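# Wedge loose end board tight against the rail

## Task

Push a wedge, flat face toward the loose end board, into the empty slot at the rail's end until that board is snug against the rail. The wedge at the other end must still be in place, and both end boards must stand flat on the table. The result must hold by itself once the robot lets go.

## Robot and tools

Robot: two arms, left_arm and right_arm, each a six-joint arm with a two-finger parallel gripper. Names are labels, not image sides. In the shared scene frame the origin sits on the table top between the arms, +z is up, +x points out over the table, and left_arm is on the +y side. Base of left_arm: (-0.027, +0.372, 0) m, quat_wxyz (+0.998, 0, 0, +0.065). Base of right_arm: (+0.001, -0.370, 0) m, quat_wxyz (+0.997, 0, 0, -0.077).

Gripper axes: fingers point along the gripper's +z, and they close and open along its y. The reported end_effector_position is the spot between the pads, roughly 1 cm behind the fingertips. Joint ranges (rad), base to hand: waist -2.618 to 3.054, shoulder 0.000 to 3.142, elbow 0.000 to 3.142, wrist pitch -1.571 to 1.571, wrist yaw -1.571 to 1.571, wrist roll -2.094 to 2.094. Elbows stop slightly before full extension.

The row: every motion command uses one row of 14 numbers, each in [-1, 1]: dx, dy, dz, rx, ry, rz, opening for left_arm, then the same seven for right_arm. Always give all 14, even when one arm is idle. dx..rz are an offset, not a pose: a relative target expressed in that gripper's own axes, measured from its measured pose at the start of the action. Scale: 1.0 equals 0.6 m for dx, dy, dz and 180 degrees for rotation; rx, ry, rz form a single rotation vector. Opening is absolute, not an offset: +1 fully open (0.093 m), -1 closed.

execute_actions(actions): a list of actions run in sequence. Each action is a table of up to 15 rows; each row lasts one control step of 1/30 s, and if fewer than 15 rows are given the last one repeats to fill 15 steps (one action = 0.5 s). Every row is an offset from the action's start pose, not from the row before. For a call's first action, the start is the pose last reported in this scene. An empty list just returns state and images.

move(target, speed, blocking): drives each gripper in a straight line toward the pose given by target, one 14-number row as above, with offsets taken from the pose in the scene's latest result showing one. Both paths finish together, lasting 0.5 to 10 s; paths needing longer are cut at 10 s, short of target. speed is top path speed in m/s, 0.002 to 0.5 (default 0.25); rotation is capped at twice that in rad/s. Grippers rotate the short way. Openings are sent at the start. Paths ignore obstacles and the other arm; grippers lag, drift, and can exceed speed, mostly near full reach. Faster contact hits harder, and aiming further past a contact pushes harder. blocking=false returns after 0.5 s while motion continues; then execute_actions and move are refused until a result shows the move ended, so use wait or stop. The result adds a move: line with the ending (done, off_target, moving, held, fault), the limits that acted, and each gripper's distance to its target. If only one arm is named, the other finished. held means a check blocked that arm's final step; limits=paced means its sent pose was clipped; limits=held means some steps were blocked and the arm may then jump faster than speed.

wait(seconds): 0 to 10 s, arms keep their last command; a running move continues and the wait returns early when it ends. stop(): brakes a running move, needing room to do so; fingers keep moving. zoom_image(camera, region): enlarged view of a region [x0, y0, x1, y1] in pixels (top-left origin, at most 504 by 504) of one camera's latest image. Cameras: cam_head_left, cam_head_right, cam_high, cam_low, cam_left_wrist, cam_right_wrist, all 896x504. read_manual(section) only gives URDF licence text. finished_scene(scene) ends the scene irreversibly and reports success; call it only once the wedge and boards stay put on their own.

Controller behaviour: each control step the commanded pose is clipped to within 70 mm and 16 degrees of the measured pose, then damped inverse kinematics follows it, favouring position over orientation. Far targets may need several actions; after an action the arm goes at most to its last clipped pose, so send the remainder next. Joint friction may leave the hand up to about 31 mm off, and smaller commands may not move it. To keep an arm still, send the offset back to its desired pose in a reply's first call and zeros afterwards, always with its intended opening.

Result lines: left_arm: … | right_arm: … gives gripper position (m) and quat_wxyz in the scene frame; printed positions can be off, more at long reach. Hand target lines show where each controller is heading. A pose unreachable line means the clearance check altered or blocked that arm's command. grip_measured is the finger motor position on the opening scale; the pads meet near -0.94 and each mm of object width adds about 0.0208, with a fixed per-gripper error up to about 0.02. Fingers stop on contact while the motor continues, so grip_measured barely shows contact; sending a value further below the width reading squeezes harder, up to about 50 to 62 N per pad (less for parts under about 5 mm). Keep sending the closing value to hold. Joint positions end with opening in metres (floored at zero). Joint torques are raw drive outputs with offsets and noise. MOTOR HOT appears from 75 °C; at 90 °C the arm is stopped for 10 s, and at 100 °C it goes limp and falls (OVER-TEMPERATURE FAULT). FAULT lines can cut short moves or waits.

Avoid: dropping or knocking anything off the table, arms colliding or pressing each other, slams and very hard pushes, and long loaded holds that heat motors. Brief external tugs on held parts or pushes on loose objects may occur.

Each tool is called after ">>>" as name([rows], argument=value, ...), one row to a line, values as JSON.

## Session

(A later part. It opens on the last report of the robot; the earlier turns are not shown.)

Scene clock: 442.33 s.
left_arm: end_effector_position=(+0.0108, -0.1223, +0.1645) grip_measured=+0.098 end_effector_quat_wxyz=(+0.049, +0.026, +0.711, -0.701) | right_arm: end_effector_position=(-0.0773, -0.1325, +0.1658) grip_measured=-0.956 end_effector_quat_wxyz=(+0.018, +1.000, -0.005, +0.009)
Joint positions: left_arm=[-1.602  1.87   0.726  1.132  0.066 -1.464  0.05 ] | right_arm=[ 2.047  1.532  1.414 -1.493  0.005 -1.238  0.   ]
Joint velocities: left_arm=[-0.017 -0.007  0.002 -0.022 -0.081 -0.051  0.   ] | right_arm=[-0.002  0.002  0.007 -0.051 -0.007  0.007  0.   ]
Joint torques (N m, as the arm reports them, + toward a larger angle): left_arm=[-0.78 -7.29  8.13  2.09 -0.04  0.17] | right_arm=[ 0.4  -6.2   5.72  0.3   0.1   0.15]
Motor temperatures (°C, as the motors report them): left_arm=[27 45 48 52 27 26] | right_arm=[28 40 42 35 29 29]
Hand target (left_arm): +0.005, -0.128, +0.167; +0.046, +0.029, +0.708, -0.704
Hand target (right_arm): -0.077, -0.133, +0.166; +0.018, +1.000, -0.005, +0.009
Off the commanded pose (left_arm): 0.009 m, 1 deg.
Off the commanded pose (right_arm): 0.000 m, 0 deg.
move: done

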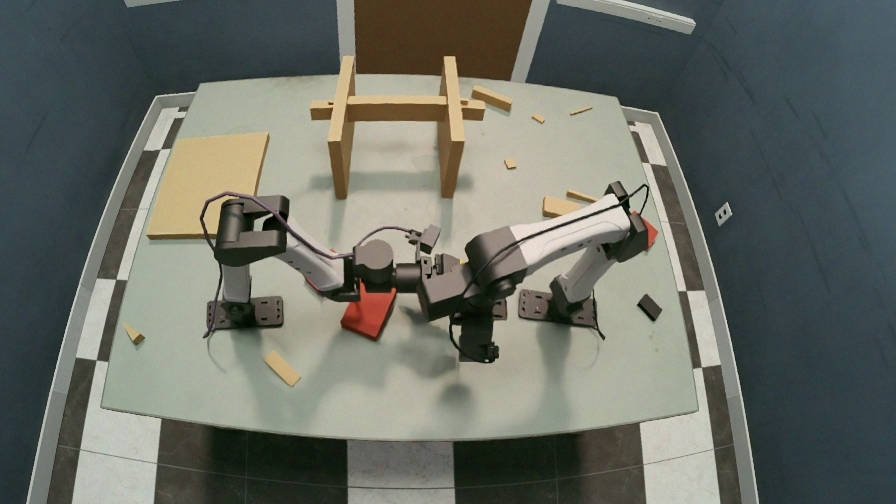

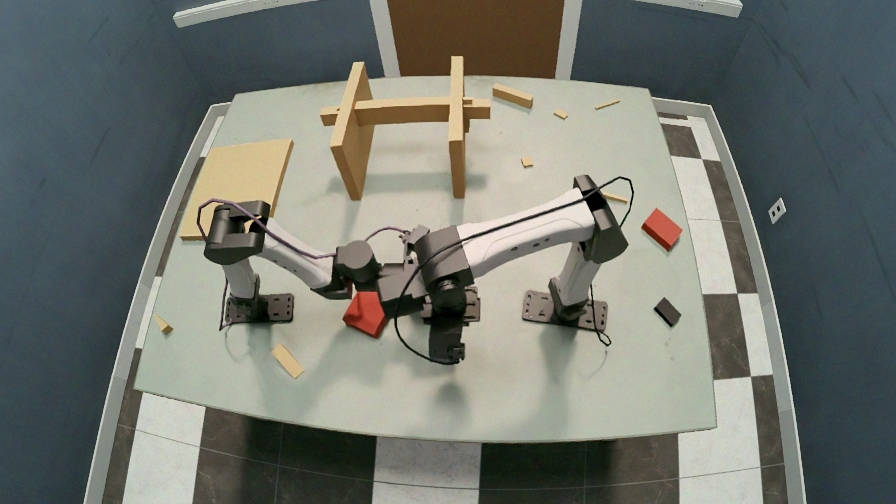

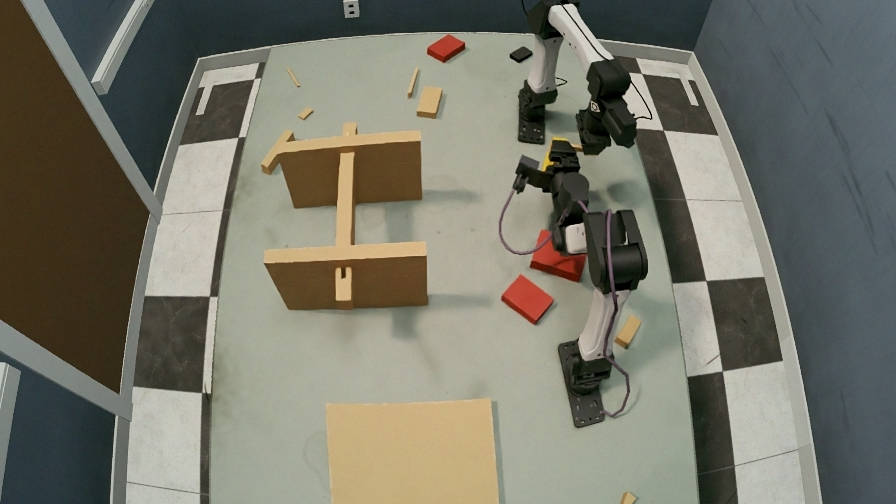

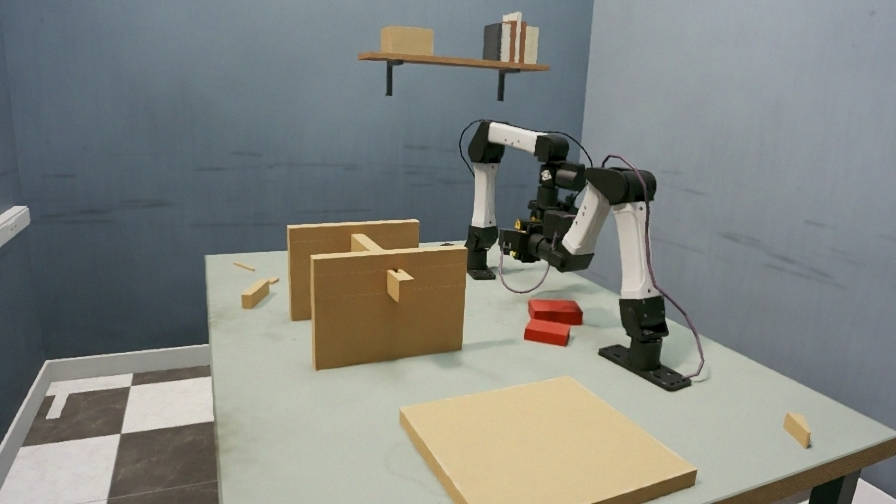

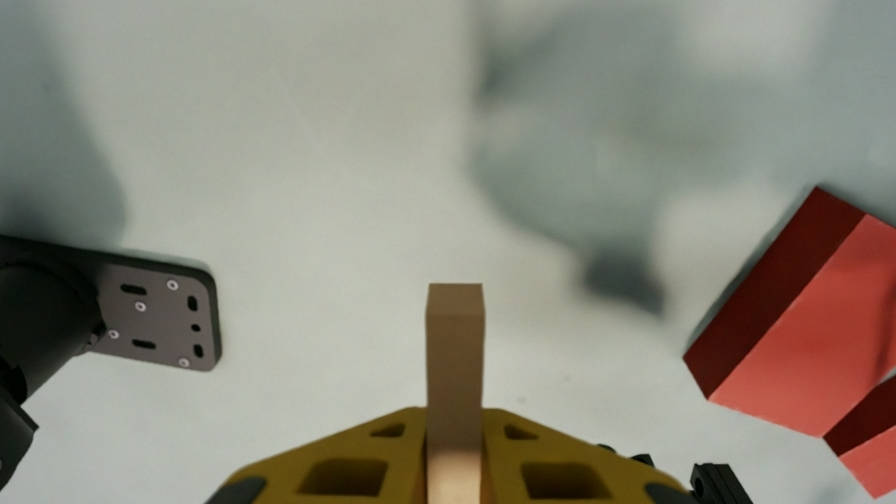

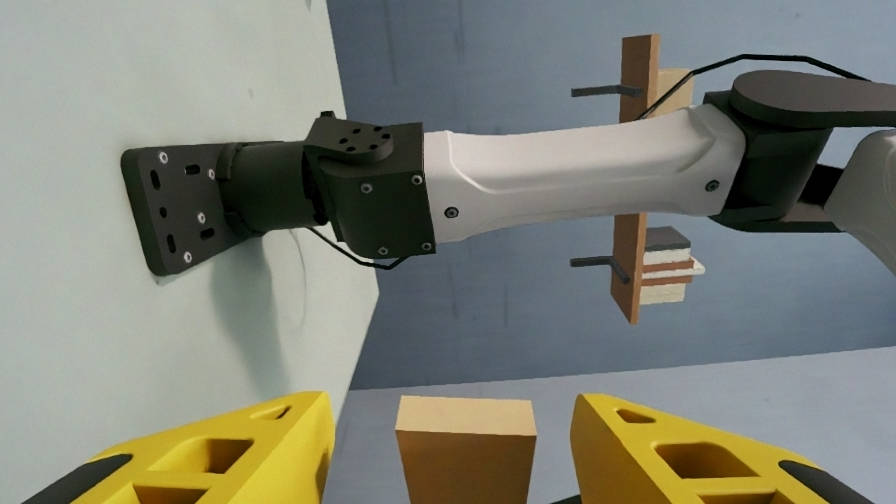

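>>> move(target=[0.025, -0.003, 0.008, 0, 0, 0, 0.1, 0, 0, 0, 0, 0, 0, -1], speed=0.03)

Scene clock: 454.07 s.
left_arm: end_effector_position=(-0.0005, -0.1232, +0.1634) grip_measured=+0.098 end_effector_quat_wxyz=(+0.049, +0.025, +0.713, -0.699) | right_arm: end_effector_position=(-0.0773, -0.1325, +0.1658) grip_measured=-0.956 end_effector_quat_wxyz=(+0.018, +1.000, -0.005, +0.009)
Joint positions: left_arm=[-1.637  1.87   0.726  1.127  0.03  -1.464  0.05 ] | right_arm=[ 2.047  1.532  1.414 -1.493  0.005 -1.238  0.   ]
Joint velocities: left_arm=[ 0.032 -0.012 -0.007 -0.037 -0.095 -0.051 -0.   ] | right_arm=[-0.022 -0.007 -0.012 -0.081 -0.022 -0.007  0.   ]
Joint torques (N m, as the arm reports them, + toward a larger angle): left_arm=[-0.65 -7.3   7.69  2.   -0.03  0.18] | right_arm=[ 0.4  -6.21  5.73  0.3   0.1   0.14]
Motor temperatures (°C, as the motors report them): left_arm=[27 45 49 52 27 26] | right_arm=[28 39 42 34 29 29]
Hand target (left_arm): -0.004, -0.128, +0.165; +0.049, +0.026, +0.711, -0.701
Hand target (right_arm): -0.077, -0.133, +0.166; +0.018, +1.000, -0.005, +0.009
Off the commanded pose (left_arm): 0.006 m, 0 deg.
Off the commanded pose (right_arm): 0.000 m, 0 deg.
move: done

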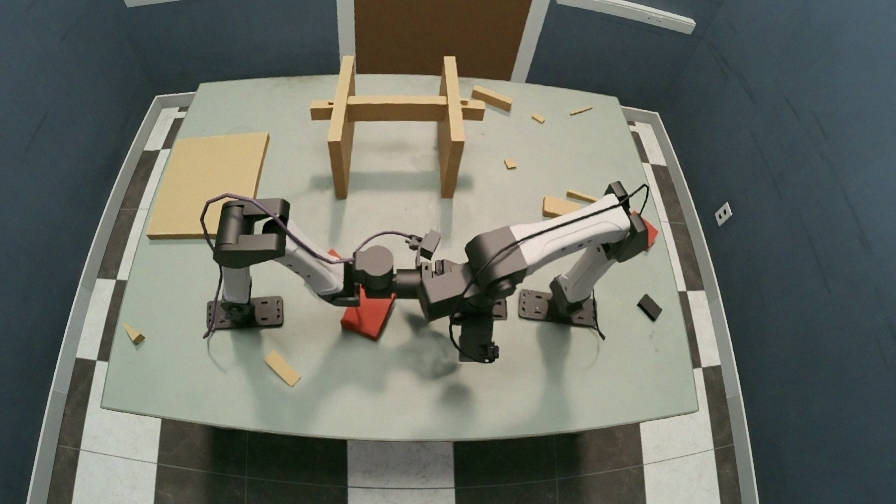

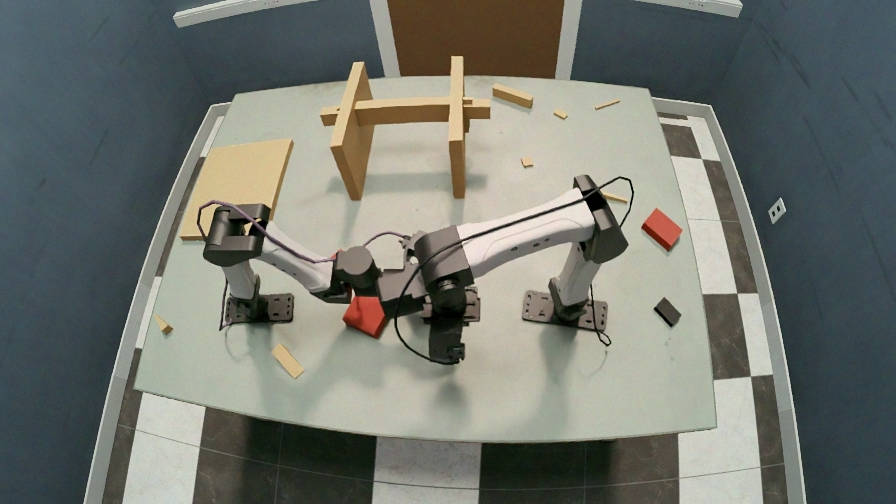

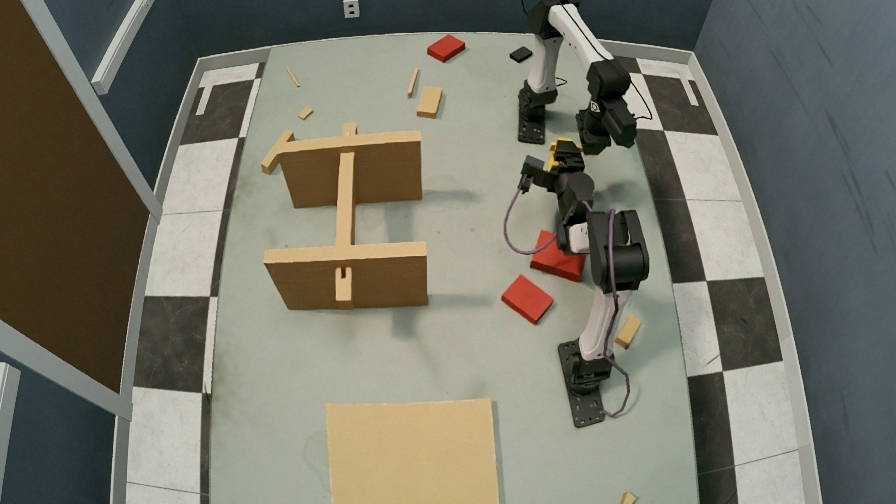

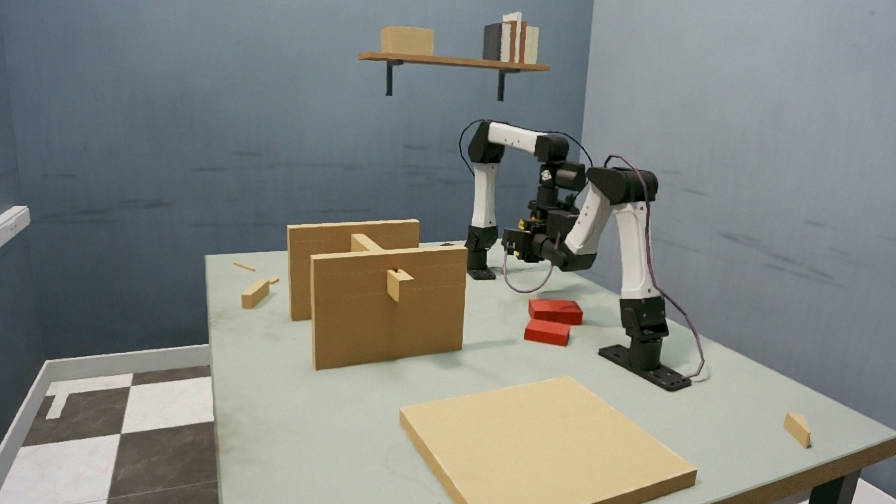

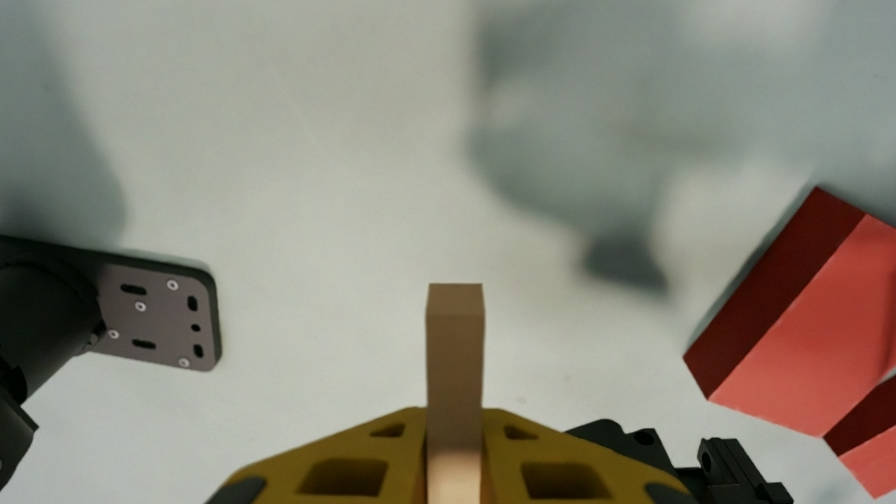

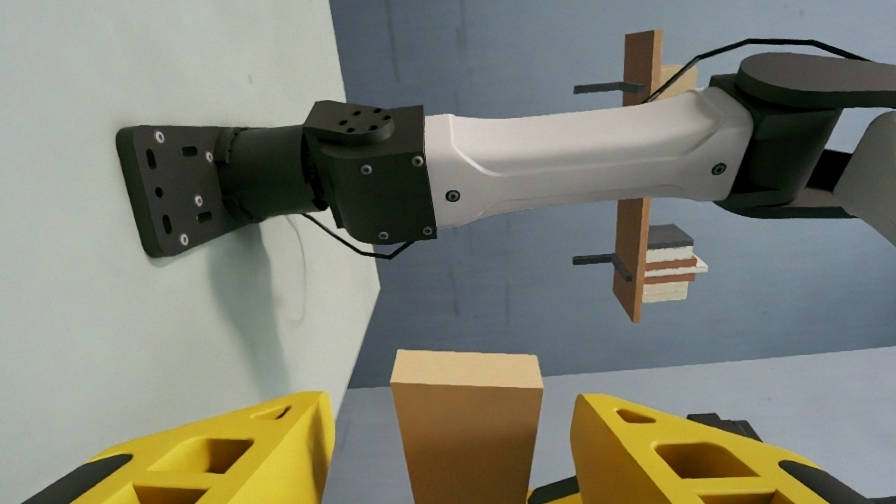

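>>> execute_actions([
  [[0,0,0,0,0,0,-0.2,0,0,0,0,0,0,-1],[0,0,0,0,0,0,-0.25,0,0,0,0,0,0,-1],[0,0,0,0,0,0,-0.3,0,0,0,0,0,0,-1],[0,0,0,0,0,0,-0.35,0,0,0,0,0,0,-1],[0,0,0,0,0,0,-0.4,0,0,0,0,0,0,-1],[0,0,0,0,0,0,-0.45,0,0,0,0,0,0,-1],[0,0,0,0,0,0,-0.5,0,0,0,0,0,0,-1],[0,0,0,0,0,0,-0.55,0,0,0,0,0,0,-1],[0,0,0,0,0,0,-0.6,0,0,0,0,0,0,-1],[0,0,0,0,0,0,-0.65,0,0,0,0,0,0,-1],[0,0,0,0,0,0,-0.7,0,0,0,0,0,0,-1],[0,0,0,0,0,0,-0.75,0,0,0,0,0,0,-1]],
  [[0,0,0,0,0,0,-0.75,0,0,0,0,0,0,-1],[0,0,0,0,0,0,-0.75,0,0,0,0,0,0,-1],[0,0,0,0,0,0,-0.75,0,0,0,0,0,0,-1],[0,0,0,0,0,0,-0.75,0,0,0,0,0,0,-1],[0,0,0,0,0,0,-0.75,0,0,0,0,0,0,-1],[0,0,0,0,0,0,-0.75,0,0,0,0,0,0,-0.8],[0,0,0,0,0,0,-0.75,0,0,0,0,0,0,-0.7],[0,0,0,0,0,0,-0.75,0,0,0,0,0,0,-0.6],[0,0,0,0,0,0,-0.75,0,0,0,0,0,0,-0.5],[0,0,0,0,0,0,-0.75,0,0,0,0,0,0,-0.4],[0,0,0,0,0,0,-0.75,0,0,0,0,0,0,-0.3]],
])

Scene clock: 467.33 s.
left_arm: end_effector_position=(-0.0002, -0.1232, +0.1654) grip_measured=-0.644 end_effector_quat_wxyz=(+0.050, +0.024, +0.710, -0.702) | right_arm: end_effector_position=(-0.0774, -0.1325, +0.1658) grip_measured=-0.301 end_effector_quat_wxyz=(+0.018, +1.000, -0.005, +0.009)
Joint positions: left_arm=[-1.637  1.87   0.726  1.135  0.028 -1.465  0.014] | right_arm=[ 2.047  1.532  1.414 -1.493  0.004 -1.238  0.031]
Joint velocities: left_arm=[ 0.007  0.007  0.022 -0.007 -0.051 -0.051  0.001] | right_arm=[0.007 0.002 0.002 0.007 0.037 0.037 0.001]
Joint torques (N m, as the arm reports them, + toward a larger angle): left_arm=[ 0.02 -8.2   6.27  2.09 -0.02  0.15] | right_arm=[ 0.41 -6.15  5.79  0.3   0.1   0.14]
Motor temperatures (°C, as the motors report them): left_arm=[27 46 49 52 27 26] | right_arm=[28 39 42 34 29 29]
Hand target (left_arm): -0.000, -0.123, +0.166; +0.050, +0.024, +0.709, -0.703
Hand target (right_arm): -0.077, -0.133, +0.166; +0.018, +1.000, -0.005, +0.009
Off the commanded pose (left_arm): 0.000 m, 0 deg.
Off the commanded pose (right_arm): 0.000 m, 0 deg.

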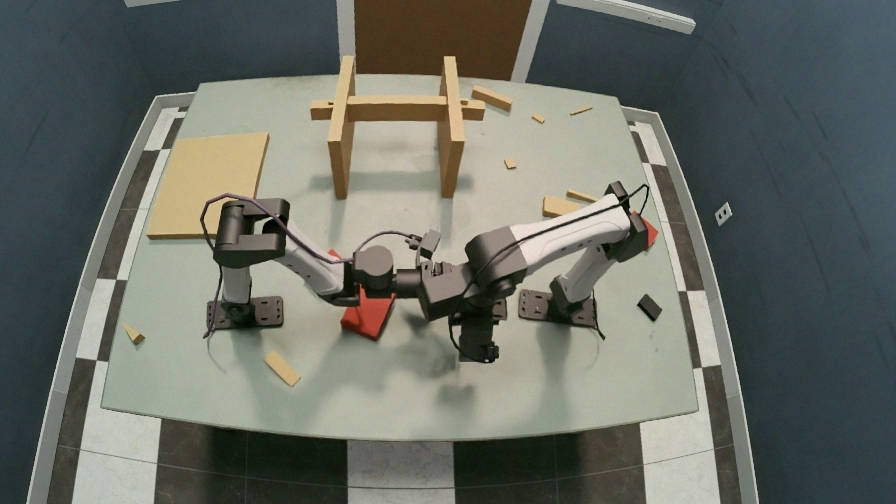

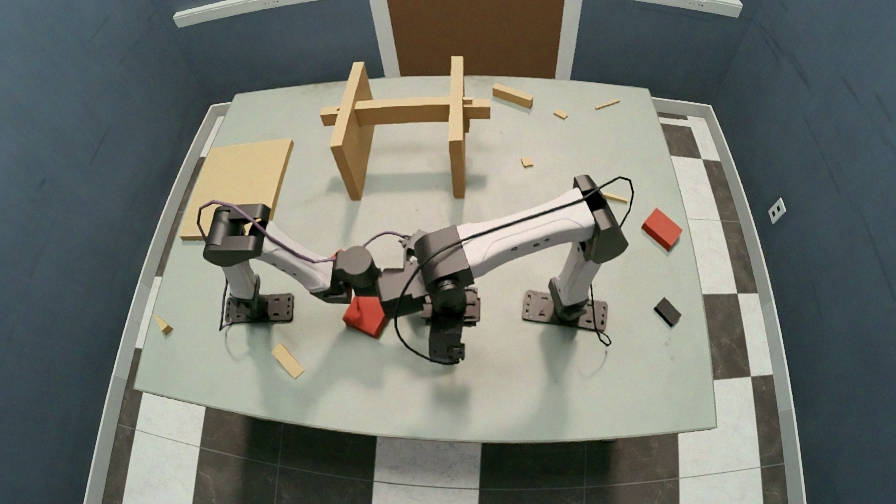

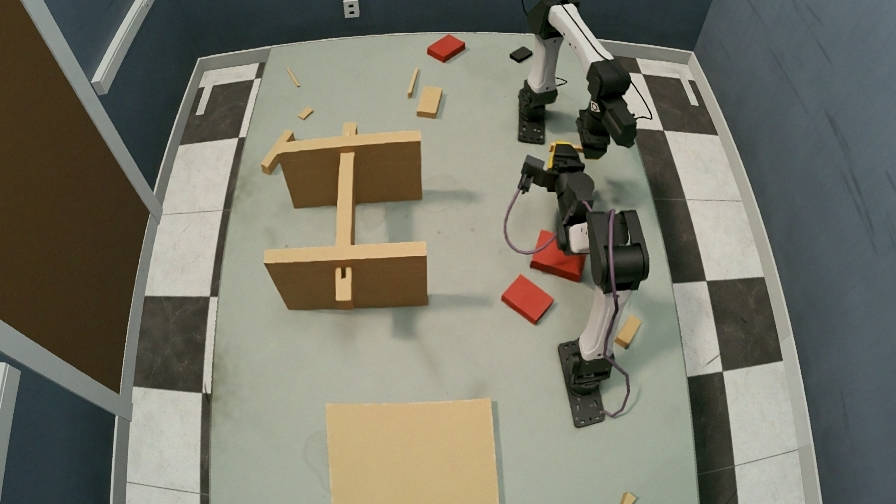

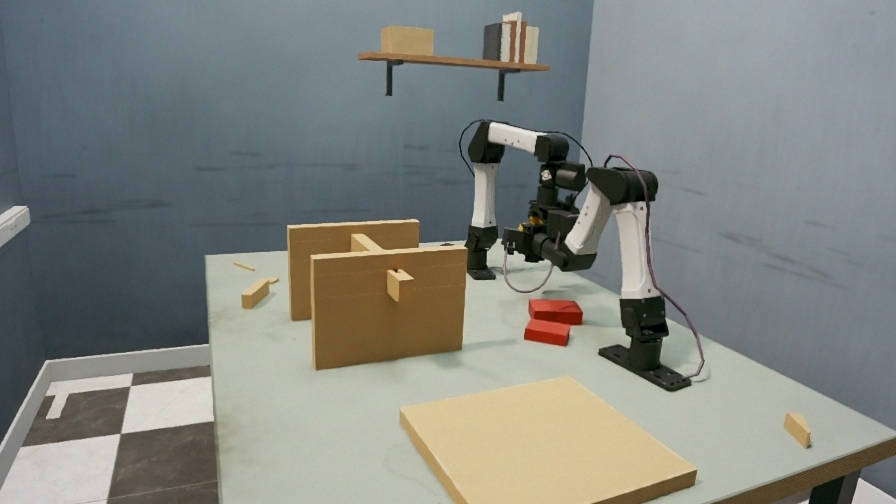

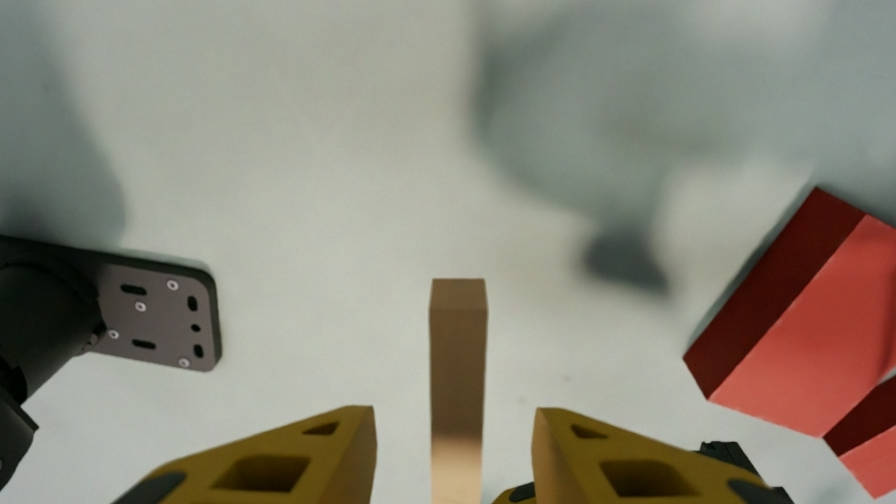

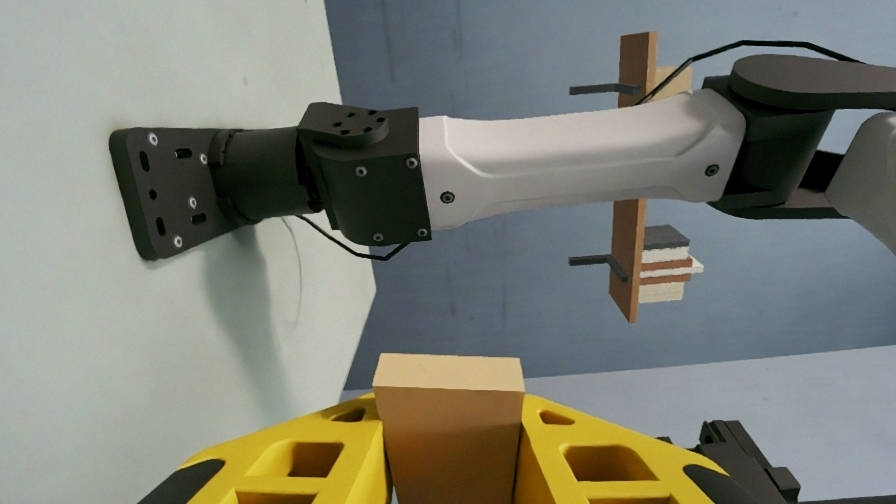

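>>> move(target=[-0.116, 0.0122, 0.0044, 0, 0, 0, -0.75, 0, 0, -0.06, 0, 0, 0, -0.3], speed=0.1)

Scene clock: 484.70 s.
left_arm: end_effector_position=(+0.0660, -0.1177, +0.1611) grip_measured=-0.644 end_effector_quat_wxyz=(+0.049, +0.022, +0.714, -0.698) | right_arm: end_effector_position=(-0.0780, -0.1307, +0.1897) grip_measured=-0.301 end_effector_quat_wxyz=(+0.007, +1.000, -0.005, +0.005)
Joint positions: left_arm=[-1.438  1.89   0.748  1.122  0.225 -1.465  0.014] | right_arm=[ 2.047  1.532  1.511 -1.565  0.004 -1.238  0.031]
Joint velocities: left_arm=[ 0.017  0.002 -0.012  0.022  0.022 -0.007  0.   ] | right_arm=[-0.002 -0.017  0.002 -0.037  0.022  0.037  0.001]
Joint torques (N m, as the arm reports them, + toward a larger angle): left_arm=[ 0.78 -7.54  8.12  2.07  0.04  0.12] | right_arm=[ 0.66 -7.52  7.65  0.19  0.1   0.16]
Motor temperatures (°C, as the motors report them): left_arm=[27 48 48 52 27 26] | right_arm=[28 39 42 34 29 29]
Hand target (left_arm): +0.069, -0.122, +0.165; +0.048, +0.022, +0.710, -0.703
Hand target (right_arm): -0.078, -0.132, +0.201; -0.007, +1.000, -0.004, +0.000
Off the commanded pose (left_arm): 0.008 m, 1 deg.
Off the commanded pose (right_arm): 0.012 m, 1 deg.
joint sent to its limit (right arm) — the command would take joint 4 (wrist pitch) past its lower limit, so that joint was sent only as far as its limit.
move: off_target (right_arm)

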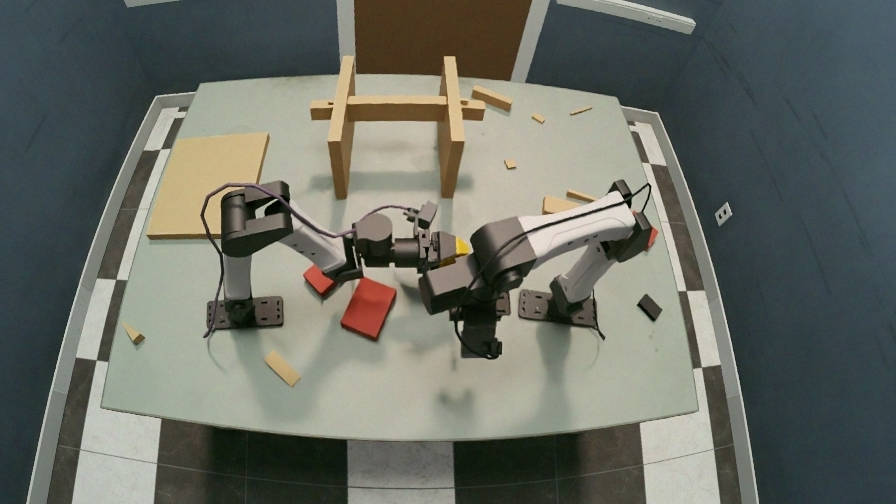

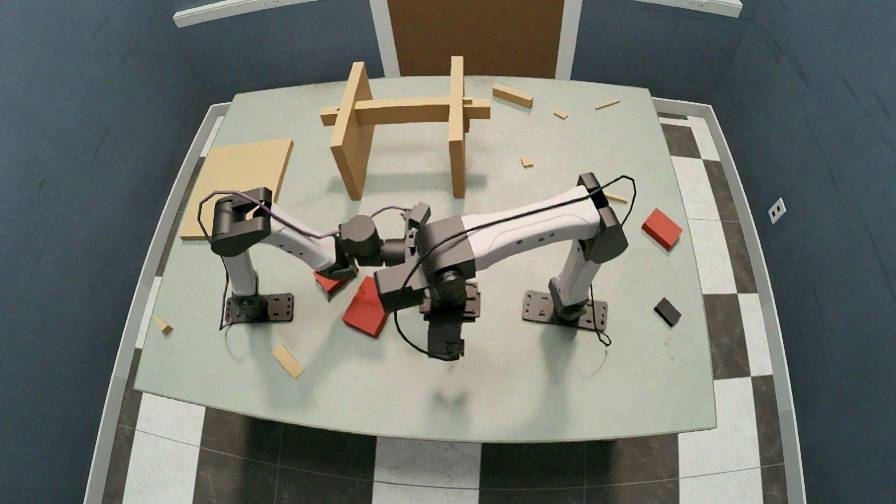

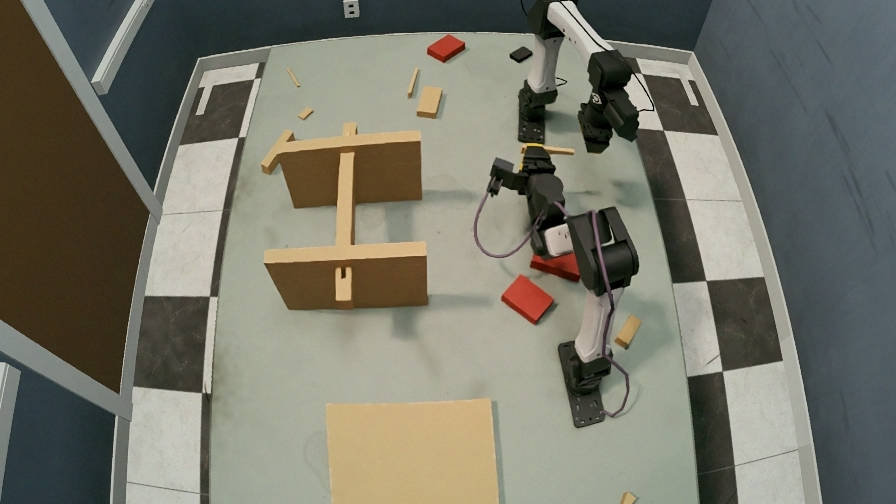

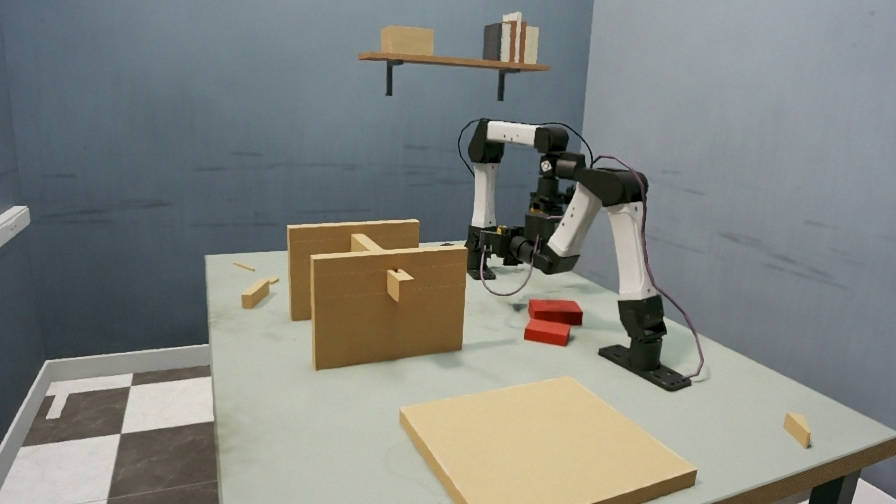

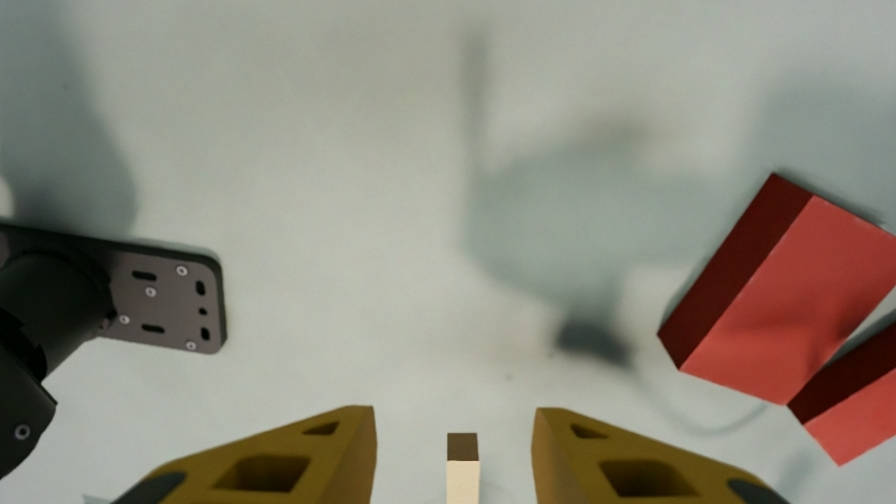

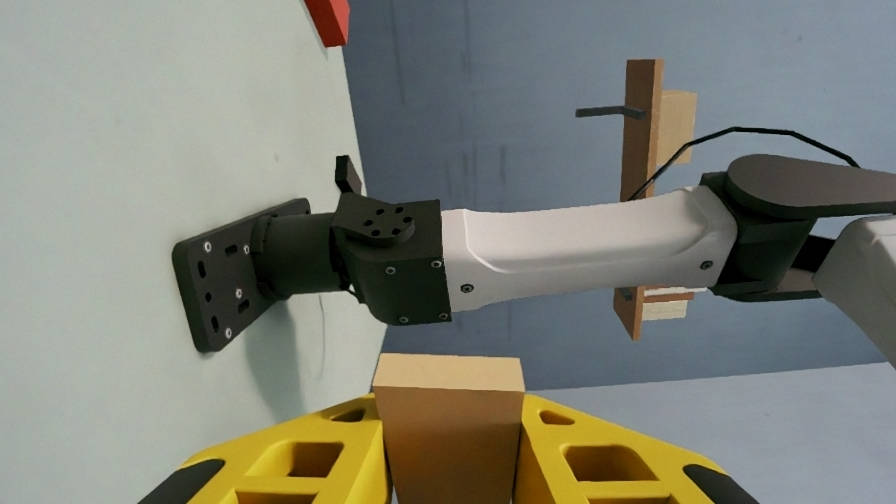

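>>> move(target=[-0.6108, -0.3113, -0.4983, -0.3977, -0.3668, 0.3546, -0.75, 0, 0, 0, 0, 0, 0, -0.3], speed=0.3)

Scene clock: 512.03 s.
left_arm: end_effector_position=(+0.3935, +0.1921, +0.3714) grip_measured=-0.643 end_effector_quat_wxyz=(+0.689, -0.009, +0.725, +0.015) | right_arm: end_effector_position=(-0.0780, -0.1308, +0.1897) grip_measured=-0.301 end_effector_quat_wxyz=(+0.007, +1.000, -0.005, +0.005)
Joint positions: left_arm=[-0.765  1.449  1.245  0.141 -0.667 -0.03   0.014] | right_arm=[ 2.047  1.532  1.511 -1.565  0.004 -1.238  0.031]
Joint velocities: left_arm=[-0.007 -0.012  0.007  0.007 -0.037  0.051 -0.   ] | right_arm=[ 0.012 -0.002 -0.002  0.066  0.007 -0.037 -0.   ]
Joint torques (N m, as the arm reports them, + toward a larger angle): left_arm=[ 0.9  -4.99 10.13  2.2  -0.06  0.19] | right_arm=[ 0.41 -6.14  5.67  0.35  0.11  0.15]
Motor temperatures (°C, as the motors report them): left_arm=[27 48 49 52 27 26] | right_arm=[28 39 44 34 29 29]
Hand target (left_arm): +0.398, +0.195, +0.382; +0.699, -0.019, +0.714, +0.017
Hand target (right_arm): -0.078, -0.131, +0.190; +0.007, +1.000, -0.005, +0.005
Off the commanded pose (left_arm): 0.020 m, 3 deg.
Off the commanded pose (right_arm): 0.000 m, 0 deg.
move: off_target (left_arm)

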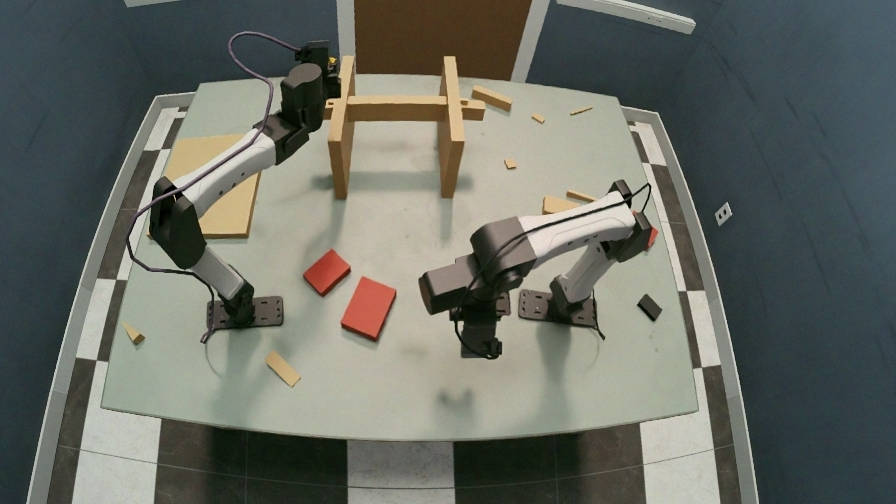

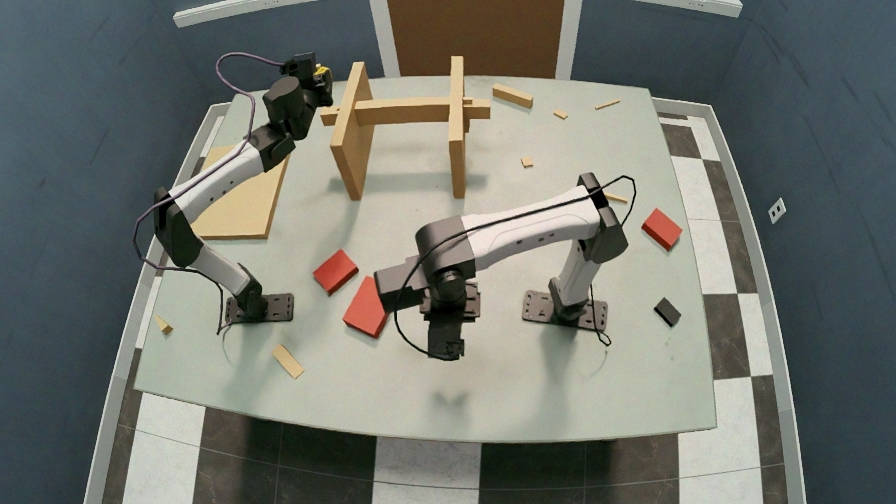

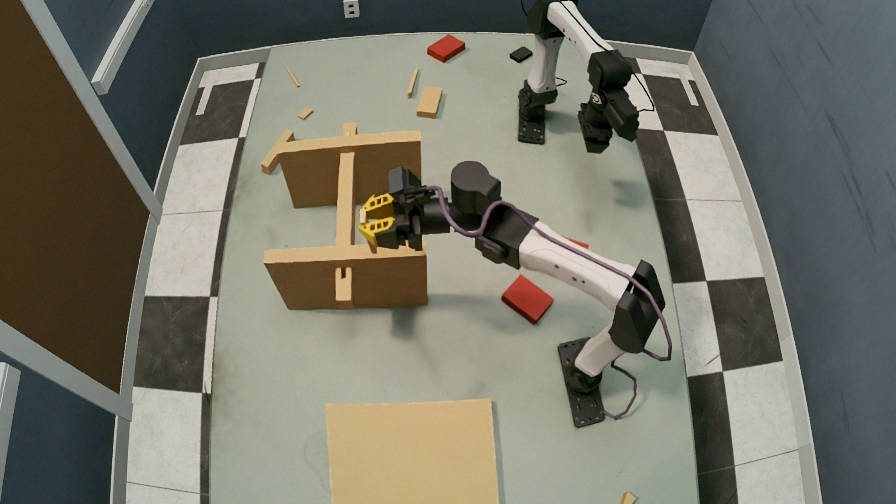

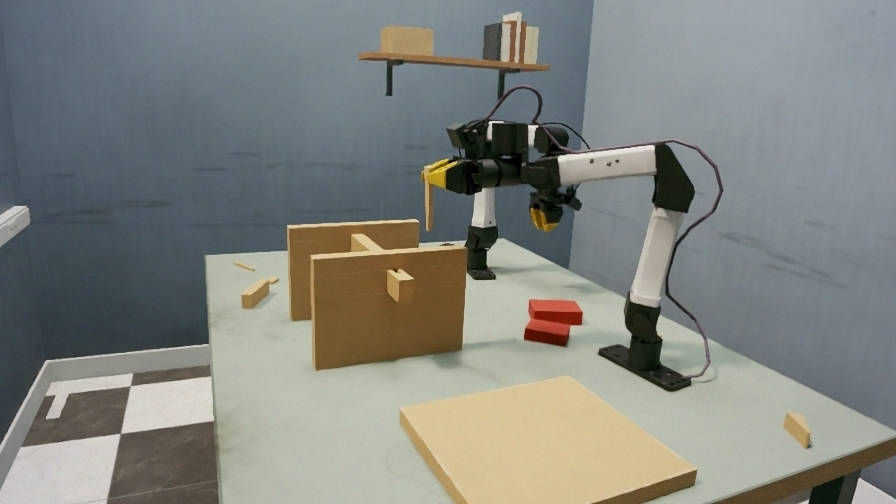

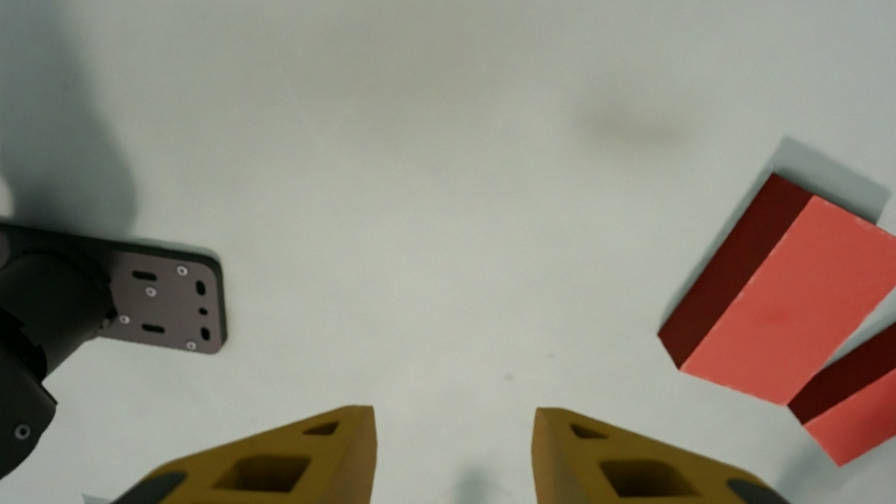

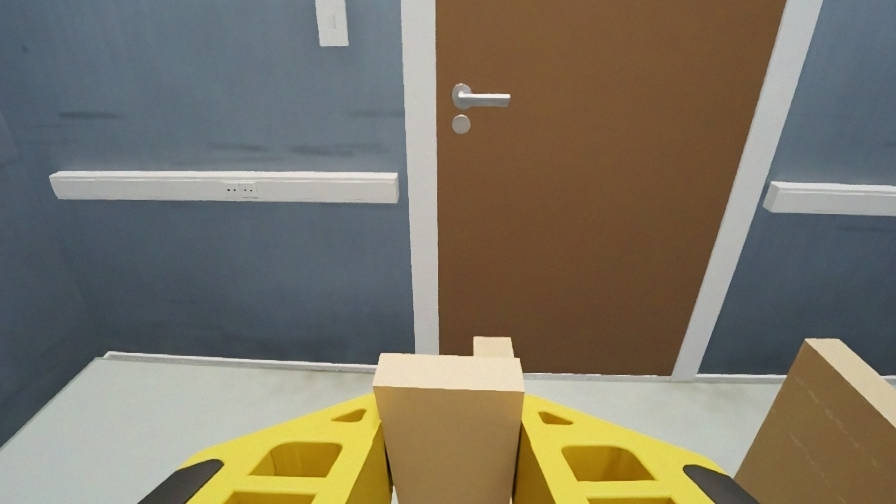

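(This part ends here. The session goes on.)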